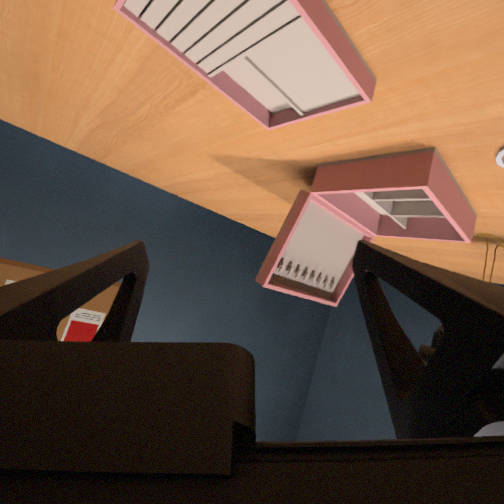

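Request:
execute_actions(actions=[{"rows":[[0,-0.006,0.02,-0.006,0,0,-0.985,0,0,0,0,0,0,1],[0,-0.012,0.034,-0.011,0,0,-0.985,0,0,0,0,0,0,1],[0,-0.015,0.042,-0.015,0,0,-0.985,0,0,0,0,0,0,1],[0,-0.017,0.05,-0.02,0,0,-0.985,0,0,0,0,0,0,1],[0,-0.019,0.059,-0.025,0,0,-0.985,0,0,0,0,0,0,1],[0,-0.021,0.068,-0.03,0,0,-0.985,0,0,0,0,0,0,1],[0,-0.023,0.077,-0.035,0,0,-0.985,0,0,0,0,0,0,1],[0,-0.025,0.086,-0.04,0,0,-0.985,0,0,0,0,0,0,1],[0,-0.027,0.095,-0.045,0,0,-0.985,0,0,0,0,0,0,1],[0,-0.029,0.104,-0.05,0,0,-0.985,0,0,0,0,0,0,1],[0,-0.031,0.113,-0.055,0,0,-0.985,0,0,0,0,0,0,1],[0,-0.033,0.122,-0.06,0,0,-0.985,0,0,0,0,0,0,1],[0,-0.035,0.131,-0.065,0,0,-0.985,0,0,0,0,0,0,1],[0,-0.037,0.14,-0.07,0,0,-0.985,0,0,0,0,0,0,1],[0,-0.039,0.149,-0.075,0,0,-0.985,0,0,0,0,0,0,1]],"steps":15}], pictures=false)

Request:
execute_actions(actions=[{"rows":[[0,-0.019,0.06,-0.023,0,0,-0.985,0,0,0,0,0,0,1],[0,-0.021,0.069,-0.028,0,0,-0.985,0,0,0,0,0,0,1],[0,-0.023,0.078,-0.033,0,0,-0.985,0,0,0,0,0,0,1],[0,-0.025,0.087,-0.038,0,0,-0.985,0,0,0,0,0,0,1],[0,-0.027,0.096,-0.043,0,0,-0.985,0,0,0,0,0,0,1],[0,-0.029,0.105,-0.048,0,0,-0.985,0,0,0,0,0,0,1],[0,-0.031,0.114,-0.053,0,0,-0.985,0,0,0,0,0,0,1],[0,-0.033,0.123,-0.058,0,0,-0.985,0,0,0,0,0,0,1],[0,-0.035,0.132,-0.063,0,0,-0.985,0,0,0,0,0,0,1],[0,-0.037,0.141,-0.068,0,0,-0.985,0,0,0,0,0,0,1],[0,-0.039,0.15,-0.073,0,0,-0.985,0,0,0,0,0,0,1],[0,-0.04,0.159,-0.078,0,0,-0.985,0,0,0,0,0,0,1],[0,-0.041,0.168,-0.083,0,0,-0.985,0,0,0,0,0,0,1],[0,-0.042,0.177,-0.088,0,0,-0.985,0,0,0,0,0,0,1],[0,-0.043,0.186,-0.093,0,0,-0.985,0,0,0,0,0,0,1]],"steps":15}], pictures=false)

Request:
execute_actions(actions=[{"rows":[[0,-0.017,0.06,-0.023,0,0,-0.985,0,0,0,0,0,0,1],[0,-0.018,0.069,-0.028,0,0,-0.985,0,0,0,0,0,0,1],[0,-0.019,0.078,-0.033,0,0,-0.985,0,0,0,0,0,0,1],[0,-0.02,0.087,-0.038,0,0,-0.985,0,0,0,0,0,0,1],[0,-0.021,0.096,-0.043,0,0,-0.985,0,0,0,0,0,0,1],[0,-0.022,0.105,-0.048,0,0,-0.985,0,0,0,0,0,0,1],[0,-0.023,0.114,-0.053,0,0,-0.985,0,0,0,0,0,0,1],[0,-0.024,0.123,-0.058,0,0,-0.985,0,0,0,0,0,0,1],[0,-0.025,0.132,-0.063,0,0,-0.985,0,0,0,0,0,0,1],[0,-0.026,0.14,-0.068,0,0,-0.985,0,0,0,0,0,0,1],[0,-0.027,0.147,-0.072,0,0,-0.985,0,0,0,0,0,0,1],[0,-0.028,0.153,-0.076,0,0,-0.985,0,0,0,0,0,0,1],[0,-0.029,0.158,-0.079,0,0,-0.985,0,0,0,0,0,0,1],[0,-0.03,0.162,-0.081,0,0,-0.985,0,0,0,0,0,0,1],[0,-0.03,0.165,-0.083,0,0,-0.985,0,0,0,0,0,0,1]],"steps":15}], pictures=false)

Request:
execute_actions(actions=[{"steps":15}])

Scene clock: 206.97 s of 4800.00 s.
left_arm: end_effector_position=(+0.3188, +0.3094, +0.1692) grip_measured=-0.966 end_effector_quat_wxyz=(+0.016, +0.587, +0.810, +0.013) | right_arm: end_effector_position=(+0.2342, -0.4030, +0.2226) grip_measured=+1.000 end_effector_quat_wxyz=(-0.023, +0.833, +0.354, +0.424)
Joint positions: left_arm=[-0.045  1.168  0.928 -1.29  -0.008  1.091  0.002] | right_arm=[-0.702  0.906  0.727 -1.063 -0.83   1.656  0.094]
Joint velocities: left_arm=[-0.005 -0.132  0.369 -0.286  0.051 -0.022  0.001] | right_arm=[-0.005 -0.005  0.032  0.007 -0.007 -0.081  0.   ]
Joint torques (N m, as the arm reports them, + toward a larger angle): left_arm=[-0.35 -5.75 10.73  0.01  0.03  0.07] | right_arm=[-0.25 -3.87  8.59  1.11 -0.44 -0.16]
Motor temperatures (°C, as the motors report them): left_arm=[23 25 33 21 21 21] | right_arm=[21 25 30 22 24 23]
Steps of this call (steps 1 to 30: the robot went on to your last target; steps 31 to 570: nothing new was sent; then 5.57 s passed at rest; steps 571 to 585: all 15 steps of this action). Readings (joint positions):
571: left_arm=[-0.045 1.191 0.810 -1.186 -0.008 1.091] | right_arm=[-0.702 0.906 0.727 -1.063 -0.830 1.656]
572: left_arm=[-0.045 1.191 0.810 -1.187 -0.008 1.091] | right_arm=[-0.702 0.906 0.727 -1.063 -0.830 1.656]
574: left_arm=[-0.045 1.191 0.811 -1.195 -0.008 1.091] | right_arm=[-0.702 0.906 0.727 -1.063 -0.830 1.656]
578: left_arm=[-0.045 1.190 0.835 -1.229 -0.008 1.091] | right_arm=[-0.702 0.906 0.727 -1.063 -0.830 1.656]
585: the state above

Scene clock: 207.47 s of 4800.00 s.
left_arm: end_effector_position=(+0.3308, +0.3074, +0.2392) grip_measured=-0.966 end_effector_quat_wxyz=(+0.041, +0.586, +0.809, +0.025) | right_arm: end_effector_position=(+0.2342, -0.4030, +0.2226) grip_measured=+1.000 end_effector_quat_wxyz=(-0.023, +0.833, +0.354, +0.424)
Joint positions: left_arm=[-0.045  1.137  1.088 -1.427 -0.008  1.091  0.002] | right_arm=[-0.702  0.906  0.727 -1.063 -0.83   1.656  0.094]
Joint velocities: left_arm=[ 0.005 -0.063  0.335 -0.291 -0.022 -0.022  0.001] | right_arm=[-0.015 -0.005 -0.007  0.007 -0.007  0.007  0.   ]
Joint torques (N m, as the arm reports them, + toward a larger angle): left_arm=[-0.58 -5.6  11.45  0.1   0.03  0.07] | right_arm=[-0.31 -3.86  8.59  1.13 -0.44 -0.17]
Motor temperatures (°C, as the motors report them): left_arm=[23 25 33 21 21 21] | right_arm=[21 25 30 22 24 23]
Steps of this call (steps 1 to 15: all 15 steps of this action). Readings (joint positions):
1: left_arm=[-0.045 1.163 0.939 -1.299 -0.008 1.091] | right_arm=[-0.702 0.906 0.727 -1.063 -0.830 1.656]
2: left_arm=[-0.045 1.160 0.950 -1.308 -0.008 1.091] | right_arm=[-0.702 0.906 0.727 -1.063 -0.830 1.656]
4: left_arm=[-0.045 1.154 0.970 -1.326 -0.008 1.091] | right_arm=[-0.702 0.906 0.727 -1.063 -0.830 1.656]
8: left_arm=[-0.045 1.149 1.008 -1.363 -0.008 1.091] | right_arm=[-0.702 0.906 0.727 -1.063 -0.830 1.656]
15: the state above

Scene clock: 207.97 s of 4800.00 s.
left_arm: end_effector_position=(+0.3318, +0.3073, +0.3015) grip_measured=-0.966 end_effector_quat_wxyz=(+0.058, +0.585, +0.808, +0.033) | right_arm: end_effector_position=(+0.2342, -0.4030, +0.2226) grip_measured=+1.000 end_effector_quat_wxyz=(-0.023, +0.833, +0.354, +0.424)
Joint positions: left_arm=[-0.045  1.12   1.236 -1.554 -0.008  1.091  0.002] | right_arm=[-0.702  0.906  0.727 -1.063 -0.83   1.656  0.094]
Joint velocities: left_arm=[ 0.005 -0.083  0.188 -0.134 -0.081  0.007 -0.   ] | right_arm=[-0.005 -0.005 -0.017  0.007  0.022 -0.051  0.   ]
Joint torques (N m, as the arm reports them, + toward a larger angle): left_arm=[-0.5  -5.78 10.92  0.07  0.03  0.07] | right_arm=[-0.35 -3.81  8.57  1.12 -0.44 -0.16]
Motor temperatures (°C, as the motors report them): left_arm=[23 25 33 21 21 21] | right_arm=[21 25 30 22 24 23]
Steps of this call (steps 1 to 15: all 15 steps of this action). Readings (joint positions):
1: left_arm=[-0.045 1.134 1.099 -1.436 -0.008 1.091] | right_arm=[-0.702 0.906 0.727 -1.063 -0.830 1.656]
2: left_arm=[-0.045 1.132 1.109 -1.445 -0.008 1.091] | right_arm=[-0.702 0.906 0.727 -1.063 -0.830 1.656]
4: left_arm=[-0.045 1.129 1.127 -1.463 -0.008 1.091] | right_arm=[-0.702 0.906 0.727 -1.063 -0.830 1.656]
8: left_arm=[-0.045 1.128 1.167 -1.501 -0.008 1.091] | right_arm=[-0.702 0.906 0.727 -1.063 -0.830 1.656]
15: the state above

Scene clock: 208.47 s of 4800.00 s.
left_arm: end_effector_position=(+0.3296, +0.3076, +0.3097) grip_measured=-0.966 end_effector_quat_wxyz=(+0.063, +0.585, +0.808, +0.036) | right_arm: end_effector_position=(+0.2342, -0.4030, +0.2226) grip_measured=+1.000 end_effector_quat_wxyz=(-0.023, +0.833, +0.354, +0.424)
Joint positions: left_arm=[-0.045  1.108  1.248 -1.565 -0.008  1.091  0.002] | right_arm=[-0.702  0.906  0.727 -1.063 -0.83   1.656  0.094]
Joint velocities: left_arm=[-0.005 -0.005  0.007  0.002 -0.022 -0.022 -0.001] | right_arm=[-0.024  0.005 -0.027 -0.002 -0.007  0.051  0.   ]
Joint torques (N m, as the arm reports them, + toward a larger angle): left_arm=[-0.43 -4.63 10.92  0.08  0.03  0.07] | right_arm=[-0.3  -3.81  8.6   1.11 -0.43 -0.15]
Motor temperatures (°C, as the motors report them): left_arm=[23 25 33 21 21 21] | right_arm=[21 25 30 22 24 23]
Steps of this call (steps 1 to 15: the robot went on to your last target). Readings (joint positions):
1: left_arm=[-0.045 1.117 1.241 -1.558 -0.008 1.091] | right_arm=[-0.702 0.906 0.727 -1.063 -0.830 1.656]
2: left_arm=[-0.045 1.115 1.245 -1.561 -0.008 1.091] | right_arm=[-0.702 0.906 0.727 -1.063 -0.830 1.656]
4: left_arm=[-0.045 1.110 1.248 -1.563 -0.008 1.091] | right_arm=[-0.702 0.906 0.727 -1.063 -0.830 1.656]
8: left_arm=[-0.045 1.108 1.248 -1.565 -0.008 1.091] | right_arm=[-0.702 0.906 0.727 -1.063 -0.830 1.656]
15: the state above
camera_calibration (this result's frames):
cam_left_wrist: T_world_to_cam=[[-0.942326, -0.31234, -0.120271, 0.439196], [-0.326963, 0.782269, 0.530236, -0.292331], [-0.0715295, 0.538979, -0.839276, 0.240525], [0, 0, 0, 1]] pos_world=[0.335489, 0.236222, 0.409694]
cam_right_wrist: T_world_to_cam=[[-0.610729, 0.74704, -0.262567, 0.506184], [-0.0842504, 0.268405, 0.959615, -0.0774464], [0.787345, 0.608186, -0.100984, 0.204021], [0, 0, 0, 1]] pos_world=[0.141981, -0.481435, 0.227829]

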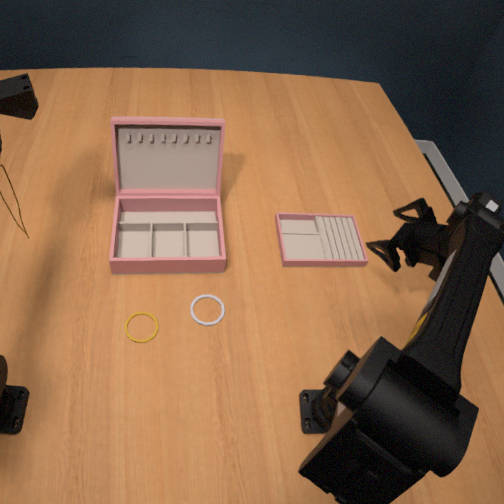

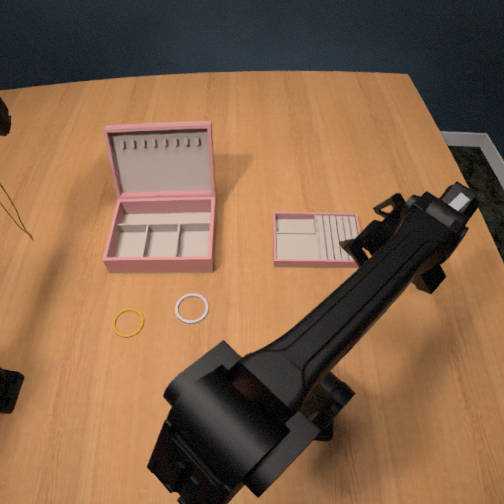

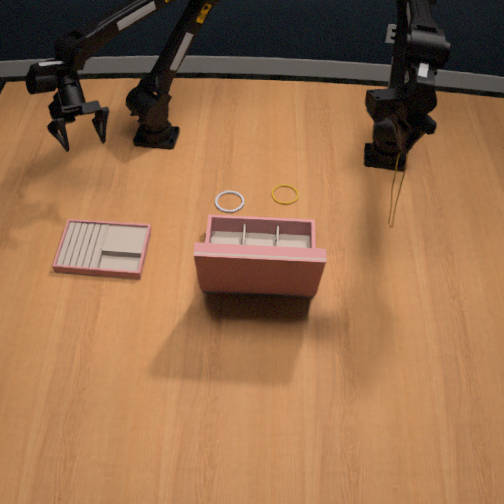

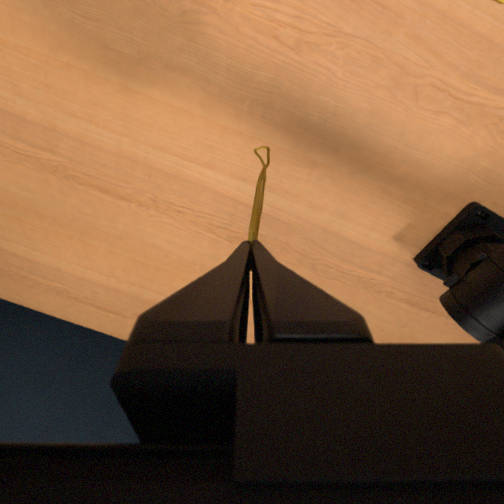

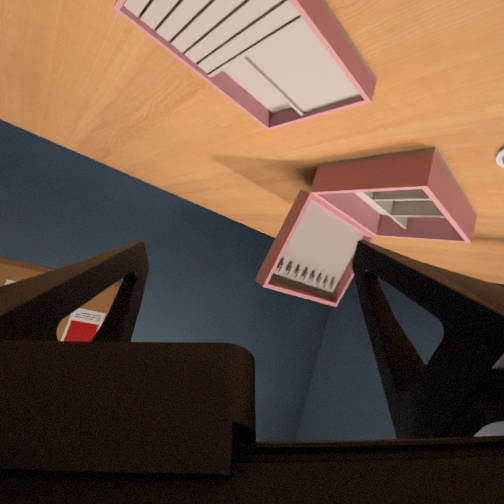

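Request:
execute_actions(actions=[{"rows":[[0,0.01,0.03,0,0,-0.004,-0.985,0,0,0,0,0,0,1],[-0.002,0.016,0.037,0,0,-0.007,-0.985,0,0,0,0,0,0,1],[-0.004,0.0185,0.039,0,0,-0.008,-0.985,0,0,0,0,0,0,1],[-0.007,0.021,0.042,0,0,-0.009,-0.985,0,0,0,0,0,0,1],[-0.011,0.025,0.047,0,0,-0.01,-0.985,0,0,0,0,0,0,1],[-0.015,0.029,0.052,0,0,-0.011,-0.985,0,0,0,0,0,0,1],[-0.02,0.034,0.058,0,0,-0.012,-0.985,0,0,0,0,0,0,1],[-0.026,0.04,0.065,0,0,-0.014,-0.985,0,0,0,0,0,0,1],[-0.032,0.047,0.073,0,0,-0.016,-0.985,0,0,0,0,0,0,1],[-0.04,0.054,0.081,0,0,-0.018,-0.985,0,0,0,0,0,0,1],[-0.047,0.062,0.091,0,0,-0.02,-0.985,0,0,0,0,0,0,1],[-0.056,0.071,0.102,0,0,-0.023,-0.985,0,0,0,0,0,0,1],[-0.065,0.081,0.113,0,0,-0.026,-0.985,0,0,0,0,0,0,1],[-0.075,0.092,0.126,0,0,-0.029,-0.985,0,0,0,0,0,0,1],[-0.086,0.103,0.139,0,0,-0.032,-0.985,0,0,0,0,0,0,1]],"steps":15}], pictures=false)

Request:
execute_actions(actions=[{"rows":[[-0.042,0.056,0.084,0,0,-0.022,-0.985,0,0,0,0,0,0,1],[-0.053,0.068,0.098,0,0,-0.025,-0.985,0,0,0,0,0,0,1],[-0.064,0.079,0.112,0,0,-0.029,-0.985,0,0,0,0,0,0,1],[-0.076,0.091,0.126,0,0,-0.032,-0.985,0,0,0,0,0,0,1],[-0.087,0.103,0.14,0,0,-0.035,-0.985,0,0,0,0,0,0,1],[-0.098,0.115,0.154,0,0,-0.039,-0.985,0,0,0,0,0,0,1],[-0.109,0.126,0.167,0,0,-0.042,-0.985,0,0,0,0,0,0,1],[-0.12,0.138,0.181,0,0,-0.045,-0.985,0,0,0,0,0,0,1],[-0.132,0.15,0.195,0,0,-0.049,-0.985,0,0,0,0,0,0,1],[-0.143,0.161,0.209,0,0,-0.052,-0.985,0,0,0,0,0,0,1],[-0.154,0.173,0.223,0,0,-0.056,-0.985,0,0,0,0,0,0,1],[-0.165,0.185,0.237,0,0,-0.059,-0.985,0,0,0,0,0,0,1],[-0.176,0.196,0.251,0,0,-0.062,-0.985,0,0,0,0,0,0,1],[-0.188,0.208,0.265,0,0,-0.066,-0.985,0,0,0,0,0,0,1],[-0.199,0.22,0.279,0,0,-0.069,-0.985,0,0,0,0,0,0,1]],"steps":15}], pictures=false)

Request:
execute_actions(actions=[{"rows":[[-0.042,0.05,0.084,0,0,-0.022,-0.985,0,0,0,0,0,0,1],[-0.053,0.062,0.098,0,0,-0.025,-0.985,0,0,0,0,0,0,1],[-0.064,0.073,0.112,0,0,-0.029,-0.985,0,0,0,0,0,0,1],[-0.076,0.085,0.126,0,0,-0.032,-0.985,0,0,0,0,0,0,1],[-0.087,0.097,0.14,0,0,-0.035,-0.985,0,0,0,0,0,0,1],[-0.098,0.109,0.154,0,0,-0.039,-0.985,0,0,0,0,0,0,1],[-0.109,0.12,0.167,0,0,-0.042,-0.985,0,0,0,0,0,0,1],[-0.12,0.132,0.181,0,0,-0.045,-0.985,0,0,0,0,0,0,1],[-0.132,0.144,0.195,0,0,-0.049,-0.985,0,0,0,0,0,0,1],[-0.143,0.155,0.209,0,0,-0.052,-0.985,0,0,0,0,0,0,1],[-0.154,0.167,0.223,0,0,-0.056,-0.985,0,0,0,0,0,0,1],[-0.165,0.179,0.237,0,0,-0.059,-0.985,0,0,0,0,0,0,1],[-0.176,0.19,0.251,0,0,-0.062,-0.985,0,0,0,0,0,0,1]],"steps":13}], pictures=false)

Request:
execute_actions(actions=[{"rows":[[-0.041,0.046,0.083,0,0,-0.02,-0.985,0,0,0,0,0,0,1],[-0.051,0.056,0.095,0,0,-0.023,-0.985,0,0,0,0,0,0,1],[-0.06,0.066,0.107,0,0,-0.026,-0.985,0,0,0,0,0,0,1],[-0.069,0.075,0.118,0,0,-0.028,-0.985,0,0,0,0,0,0,1],[-0.077,0.083,0.127,0,0,-0.03,-0.985,0,0,0,0,0,0,1],[-0.084,0.091,0.136,0,0,-0.032,-0.985,0,0,0,0,0,0,1],[-0.09,0.097,0.144,0,0,-0.034,-0.985,0,0,0,0,0,0,1],[-0.096,0.103,0.151,0,0,-0.036,-0.985,0,0,0,0,0,0,1],[-0.101,0.108,0.157,0,0,-0.038,-0.985,0,0,0,0,0,0,1],[-0.105,0.112,0.162,0,0,-0.039,-0.985,0,0,0,0,0,0,1],[-0.108,0.116,0.166,0,0,-0.04,-0.985,0,0,0,0,0,0,1],[-0.111,0.119,0.17,0,0,-0.041,-0.985,0,0,0,0,0,0,1],[-0.113,0.121,0.172,0,0,-0.042,-0.985,0,0,0,0,0,0,1],[-0.114,0.122,0.173,0,0,-0.042,-0.985,0,0,0,0,0,0,1],[-0.114,0.122,0.174,0,0,-0.042,-0.985,0,0,0,0,0,0,1]],"steps":15}], pictures=false)

Request:
execute_actions(actions=[{"steps":15}])

Scene clock: 249.47 s of 4800.00 s.
left_arm: end_effector_position=(+0.3569, +0.2755, +0.3202) grip_measured=-0.966 end_effector_quat_wxyz=(+0.068, +0.602, +0.795, +0.034) | right_arm: end_effector_position=(+0.2342, -0.4030, +0.2226) grip_measured=+1.000 end_effector_quat_wxyz=(-0.023, +0.833, +0.354, +0.424)
Joint positions: left_arm=[-0.12   1.194  1.34  -1.565 -0.008  1.059  0.002] | right_arm=[-0.702  0.906  0.727 -1.063 -0.83   1.656  0.094]
Joint velocities: left_arm=[-0.357  0.415  0.452 -0.022 -0.007 -0.095  0.   ] | right_arm=[ 0.015  0.005  0.007  0.002 -0.066 -0.007  0.   ]
Joint torques (N m, as the arm reports them, + toward a larger angle): left_arm=[-0.96 -3.88 11.5   0.7   0.   -0.03] | right_arm=[-0.35 -3.85  8.57  1.14 -0.44 -0.16]
Motor temperatures (°C, as the motors report them): left_arm=[23 25 35 21 21 21] | right_arm=[21 25 30 22 24 23]
Steps of this call (steps 1 to 15: the robot went on to your last target; steps 16 to 1215: nothing new was sent; steps 1216 to 1230: all 15 steps of this action). Readings (joint positions):
1216: left_arm=[-0.045 1.108 1.248 -1.565 -0.008 1.091] | right_arm=[-0.702 0.906 0.727 -1.063 -0.830 1.656]
1217: left_arm=[-0.045 1.108 1.248 -1.565 -0.008 1.090] | right_arm=[-0.702 0.906 0.727 -1.063 -0.830 1.656]
1219: left_arm=[-0.045 1.109 1.248 -1.565 -0.008 1.089] | right_arm=[-0.702 0.906 0.727 -1.063 -0.830 1.656]
1223: left_arm=[-0.054 1.122 1.258 -1.565 -0.008 1.084] | right_arm=[-0.702 0.906 0.727 -1.063 -0.830 1.656]
1230: the state above

Scene clock: 249.97 s of 4800.00 s.
left_arm: end_effector_position=(+0.4174, +0.1589, +0.3392) grip_measured=-0.966 end_effector_quat_wxyz=(+0.086, +0.648, +0.756, +0.026) | right_arm: end_effector_position=(+0.2342, -0.4030, +0.2226) grip_measured=+1.000 end_effector_quat_wxyz=(-0.023, +0.833, +0.354, +0.424)
Joint positions: left_arm=[-0.338  1.434  1.608 -1.565 -0.008  0.961  0.002] | right_arm=[-0.702  0.906  0.727 -1.063 -0.83   1.656  0.094]
Joint velocities: left_arm=[-0.415  0.435  0.515  0.012  0.007 -0.212  0.001] | right_arm=[-0.024 -0.024 -0.007 -0.002  0.022  0.037  0.   ]
Joint torques (N m, as the arm reports them, + toward a larger angle): left_arm=[-1.36 -7.78 11.31  0.79  0.03 -0.05] | right_arm=[-0.28 -3.86  8.58  1.14 -0.44 -0.16]
Motor temperatures (°C, as the motors report them): left_arm=[23 25 35 21 21 21] | right_arm=[21 25 30 22 24 23]
Steps of this call (steps 1 to 15: all 15 steps of this action). Readings (joint positions):
1: left_arm=[-0.134 1.209 1.357 -1.565 -0.008 1.053] | right_arm=[-0.702 0.906 0.727 -1.063 -0.830 1.656]
2: left_arm=[-0.148 1.225 1.376 -1.565 -0.008 1.047] | right_arm=[-0.702 0.906 0.727 -1.063 -0.830 1.656]
4: left_arm=[-0.179 1.259 1.415 -1.565 -0.008 1.034] | right_arm=[-0.702 0.906 0.727 -1.063 -0.830 1.656]
8: left_arm=[-0.241 1.327 1.488 -1.565 -0.008 1.008] | right_arm=[-0.702 0.906 0.727 -1.063 -0.830 1.656]
15: the state above

Scene clock: 250.40 s of 4800.00 s.
left_arm: end_effector_position=(+0.4363, +0.0362, +0.3461) grip_measured=-0.966 end_effector_quat_wxyz=(+0.109, +0.685, +0.720, +0.017) | right_arm: end_effector_position=(+0.2342, -0.4030, +0.2226) grip_measured=+1.000 end_effector_quat_wxyz=(-0.023, +0.833, +0.354, +0.424)
Joint positions: left_arm=[-0.528  1.628  1.843 -1.565 -0.008  0.876  0.002] | right_arm=[-0.702  0.906  0.727 -1.063 -0.83   1.656  0.094]
Joint velocities: left_arm=[-0.425  0.444  0.505  0.017  0.007 -0.271 -0.   ] | right_arm=[-0.015 -0.005  0.002 -0.007  0.051 -0.037  0.   ]
Joint torques (N m, as the arm reports them, + toward a larger angle): left_arm=[ -0.65 -10.01  11.31   0.81   0.02  -0.07] | right_arm=[-0.29 -3.81  8.59  1.13 -0.44 -0.16]
Motor temperatures (°C, as the motors report them): left_arm=[23 25 35 21 21 21] | right_arm=[21 25 30 22 24 23]
Steps of this call (steps 1 to 13: all 13 steps of this action). Readings (joint positions):
1: left_arm=[-0.353 1.449 1.627 -1.565 -0.008 0.955] | right_arm=[-0.702 0.906 0.727 -1.063 -0.830 1.656]
2: left_arm=[-0.367 1.464 1.645 -1.565 -0.008 0.948] | right_arm=[-0.702 0.906 0.727 -1.063 -0.830 1.656]
4: left_arm=[-0.398 1.494 1.683 -1.565 -0.008 0.936] | right_arm=[-0.702 0.906 0.727 -1.063 -0.830 1.656]
8: left_arm=[-0.458 1.553 1.755 -1.565 -0.008 0.910] | right_arm=[-0.702 0.906 0.727 -1.063 -0.830 1.656]
13: the state above

Scene clock: 250.90 s of 4800.00 s.
left_arm: end_effector_position=(+0.4217, -0.0604, +0.3435) grip_measured=-0.966 end_effector_quat_wxyz=(+0.124, +0.713, +0.690, +0.005) | right_arm: end_effector_position=(+0.2342, -0.4030, +0.2226) grip_measured=+1.000 end_effector_quat_wxyz=(-0.023, +0.833, +0.354, +0.424)
Joint positions: left_arm=[-0.674  1.76   2.004 -1.565 -0.008  0.812  0.002] | right_arm=[-0.702  0.906  0.727 -1.063 -0.83   1.656  0.094]
Joint velocities: left_arm=[-0.034  0.054  0.061  0.012 -0.066 -0.066 -0.   ] | right_arm=[-0.005  0.005 -0.022 -0.012 -0.007 -0.066  0.   ]
Joint torques (N m, as the arm reports them, + toward a larger angle): left_arm=[  0.09 -11.77  11.47   1.02   0.02  -0.08] | right_arm=[-0.27 -3.76  8.59  1.13 -0.43 -0.15]
Motor temperatures (°C, as the motors report them): left_arm=[23 25 35 21 21 21] | right_arm=[21 25 30 22 24 23]
Steps of this call (steps 1 to 15: all 15 steps of this action). Readings (joint positions):
1: left_arm=[-0.542 1.643 1.861 -1.565 -0.008 0.870] | right_arm=[-0.702 0.906 0.727 -1.063 -0.830 1.656]
2: left_arm=[-0.557 1.657 1.878 -1.565 -0.008 0.865] | right_arm=[-0.702 0.906 0.727 -1.063 -0.830 1.656]
4: left_arm=[-0.585 1.683 1.909 -1.565 -0.008 0.854] | right_arm=[-0.702 0.906 0.727 -1.063 -0.830 1.656]
8: left_arm=[-0.635 1.724 1.961 -1.565 -0.008 0.835] | right_arm=[-0.702 0.906 0.727 -1.063 -0.830 1.656]
15: the state above

Scene clock: 251.40 s of 4800.00 s.
left_arm: end_effector_position=(+0.4223, -0.0614, +0.3444) grip_measured=-0.966 end_effector_quat_wxyz=(+0.126, +0.710, +0.693, +0.005) | right_arm: end_effector_position=(+0.2342, -0.4030, +0.2226) grip_measured=+1.000 end_effector_quat_wxyz=(-0.023, +0.833, +0.354, +0.424)
Joint positions: left_arm=[-0.674  1.762  2.008 -1.565 -0.008  0.804  0.002] | right_arm=[-0.702  0.906  0.727 -1.063 -0.83   1.656  0.094]
Joint velocities: left_arm=[ 0.015 -0.005  0.002  0.007  0.022  0.007 -0.001] | right_arm=[-0.005 -0.005 -0.032 -0.007  0.037 -0.007  0.   ]
Joint torques (N m, as the arm reports them, + toward a larger angle): left_arm=[ -0.27 -11.86  11.43   1.     0.02  -0.08] | right_arm=[-0.36 -3.83  8.57  1.13 -0.44 -0.16]
Motor temperatures (°C, as the motors report them): left_arm=[23 25 35 21 21 21] | right_arm=[21 25 30 22 24 23]
Steps of this call (steps 1 to 15: the robot went on to your last target). Readings (joint positions):
1: left_arm=[-0.674 1.762 2.005 -1.565 -0.008 0.810] | right_arm=[-0.702 0.906 0.727 -1.063 -0.830 1.656]
2: left_arm=[-0.674 1.762 2.005 -1.565 -0.008 0.809] | right_arm=[-0.702 0.906 0.727 -1.063 -0.830 1.656]
4: left_arm=[-0.674 1.762 2.005 -1.565 -0.008 0.807] | right_arm=[-0.702 0.906 0.727 -1.063 -0.830 1.656]
8: left_arm=[-0.674 1.762 2.007 -1.565 -0.008 0.805] | right_arm=[-0.702 0.906 0.727 -1.063 -0.830 1.656]
15: the state above
All arms were judged still, so your last target was given up. Only a new action makes them travel on or press farther. Fingers that are still opening or closing keep moving.
camera_calibration (this result's frames):
cam_left_wrist: T_world_to_cam=[[-0.984827, 0.0116658, -0.173148, 0.471583], [-0.0651349, 0.899947, 0.431107, -0.0609371], [0.160853, 0.435844, -0.885532, 0.386568], [0, 0, 0, 1]] pos_world=[0.398278, -0.119144, 0.450242]
cam_right_wrist: T_world_to_cam=[[-0.610729, 0.74704, -0.262567, 0.506184], [-0.0842504, 0.268405, 0.959615, -0.0774464], [0.787345, 0.608186, -0.100984, 0.204021], [0, 0, 0, 1]] pos_world=[0.141981, -0.481435, 0.227829]

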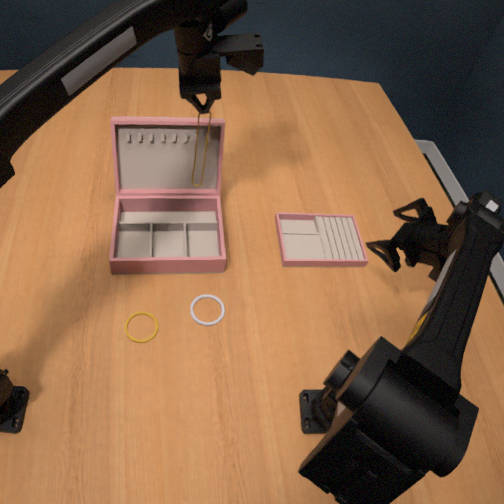

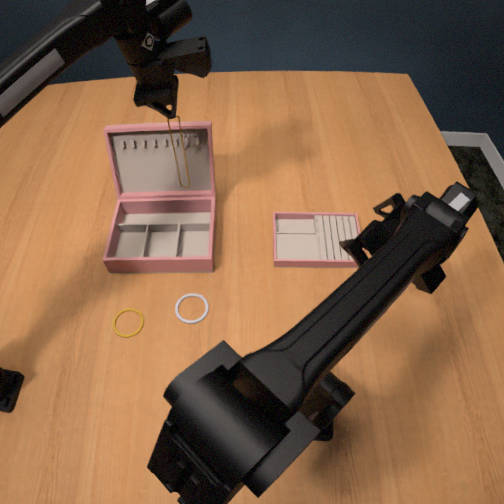

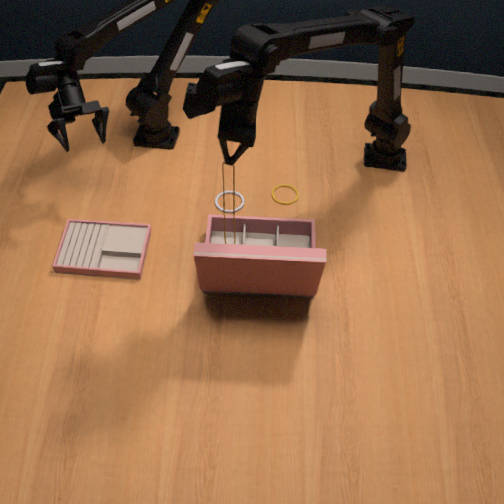

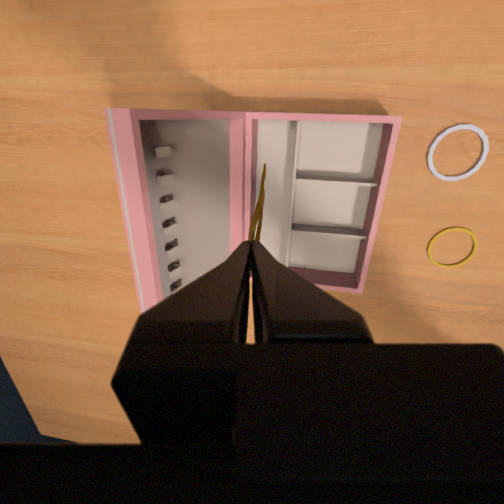

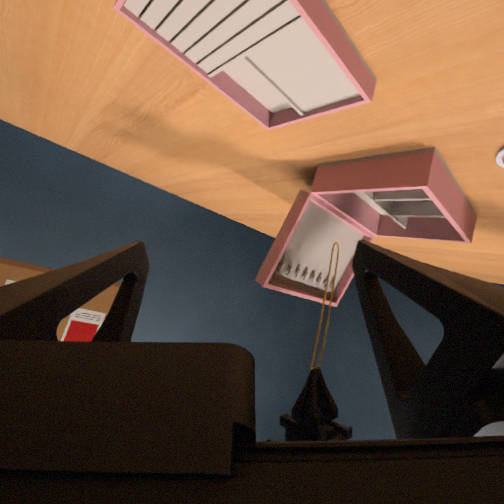

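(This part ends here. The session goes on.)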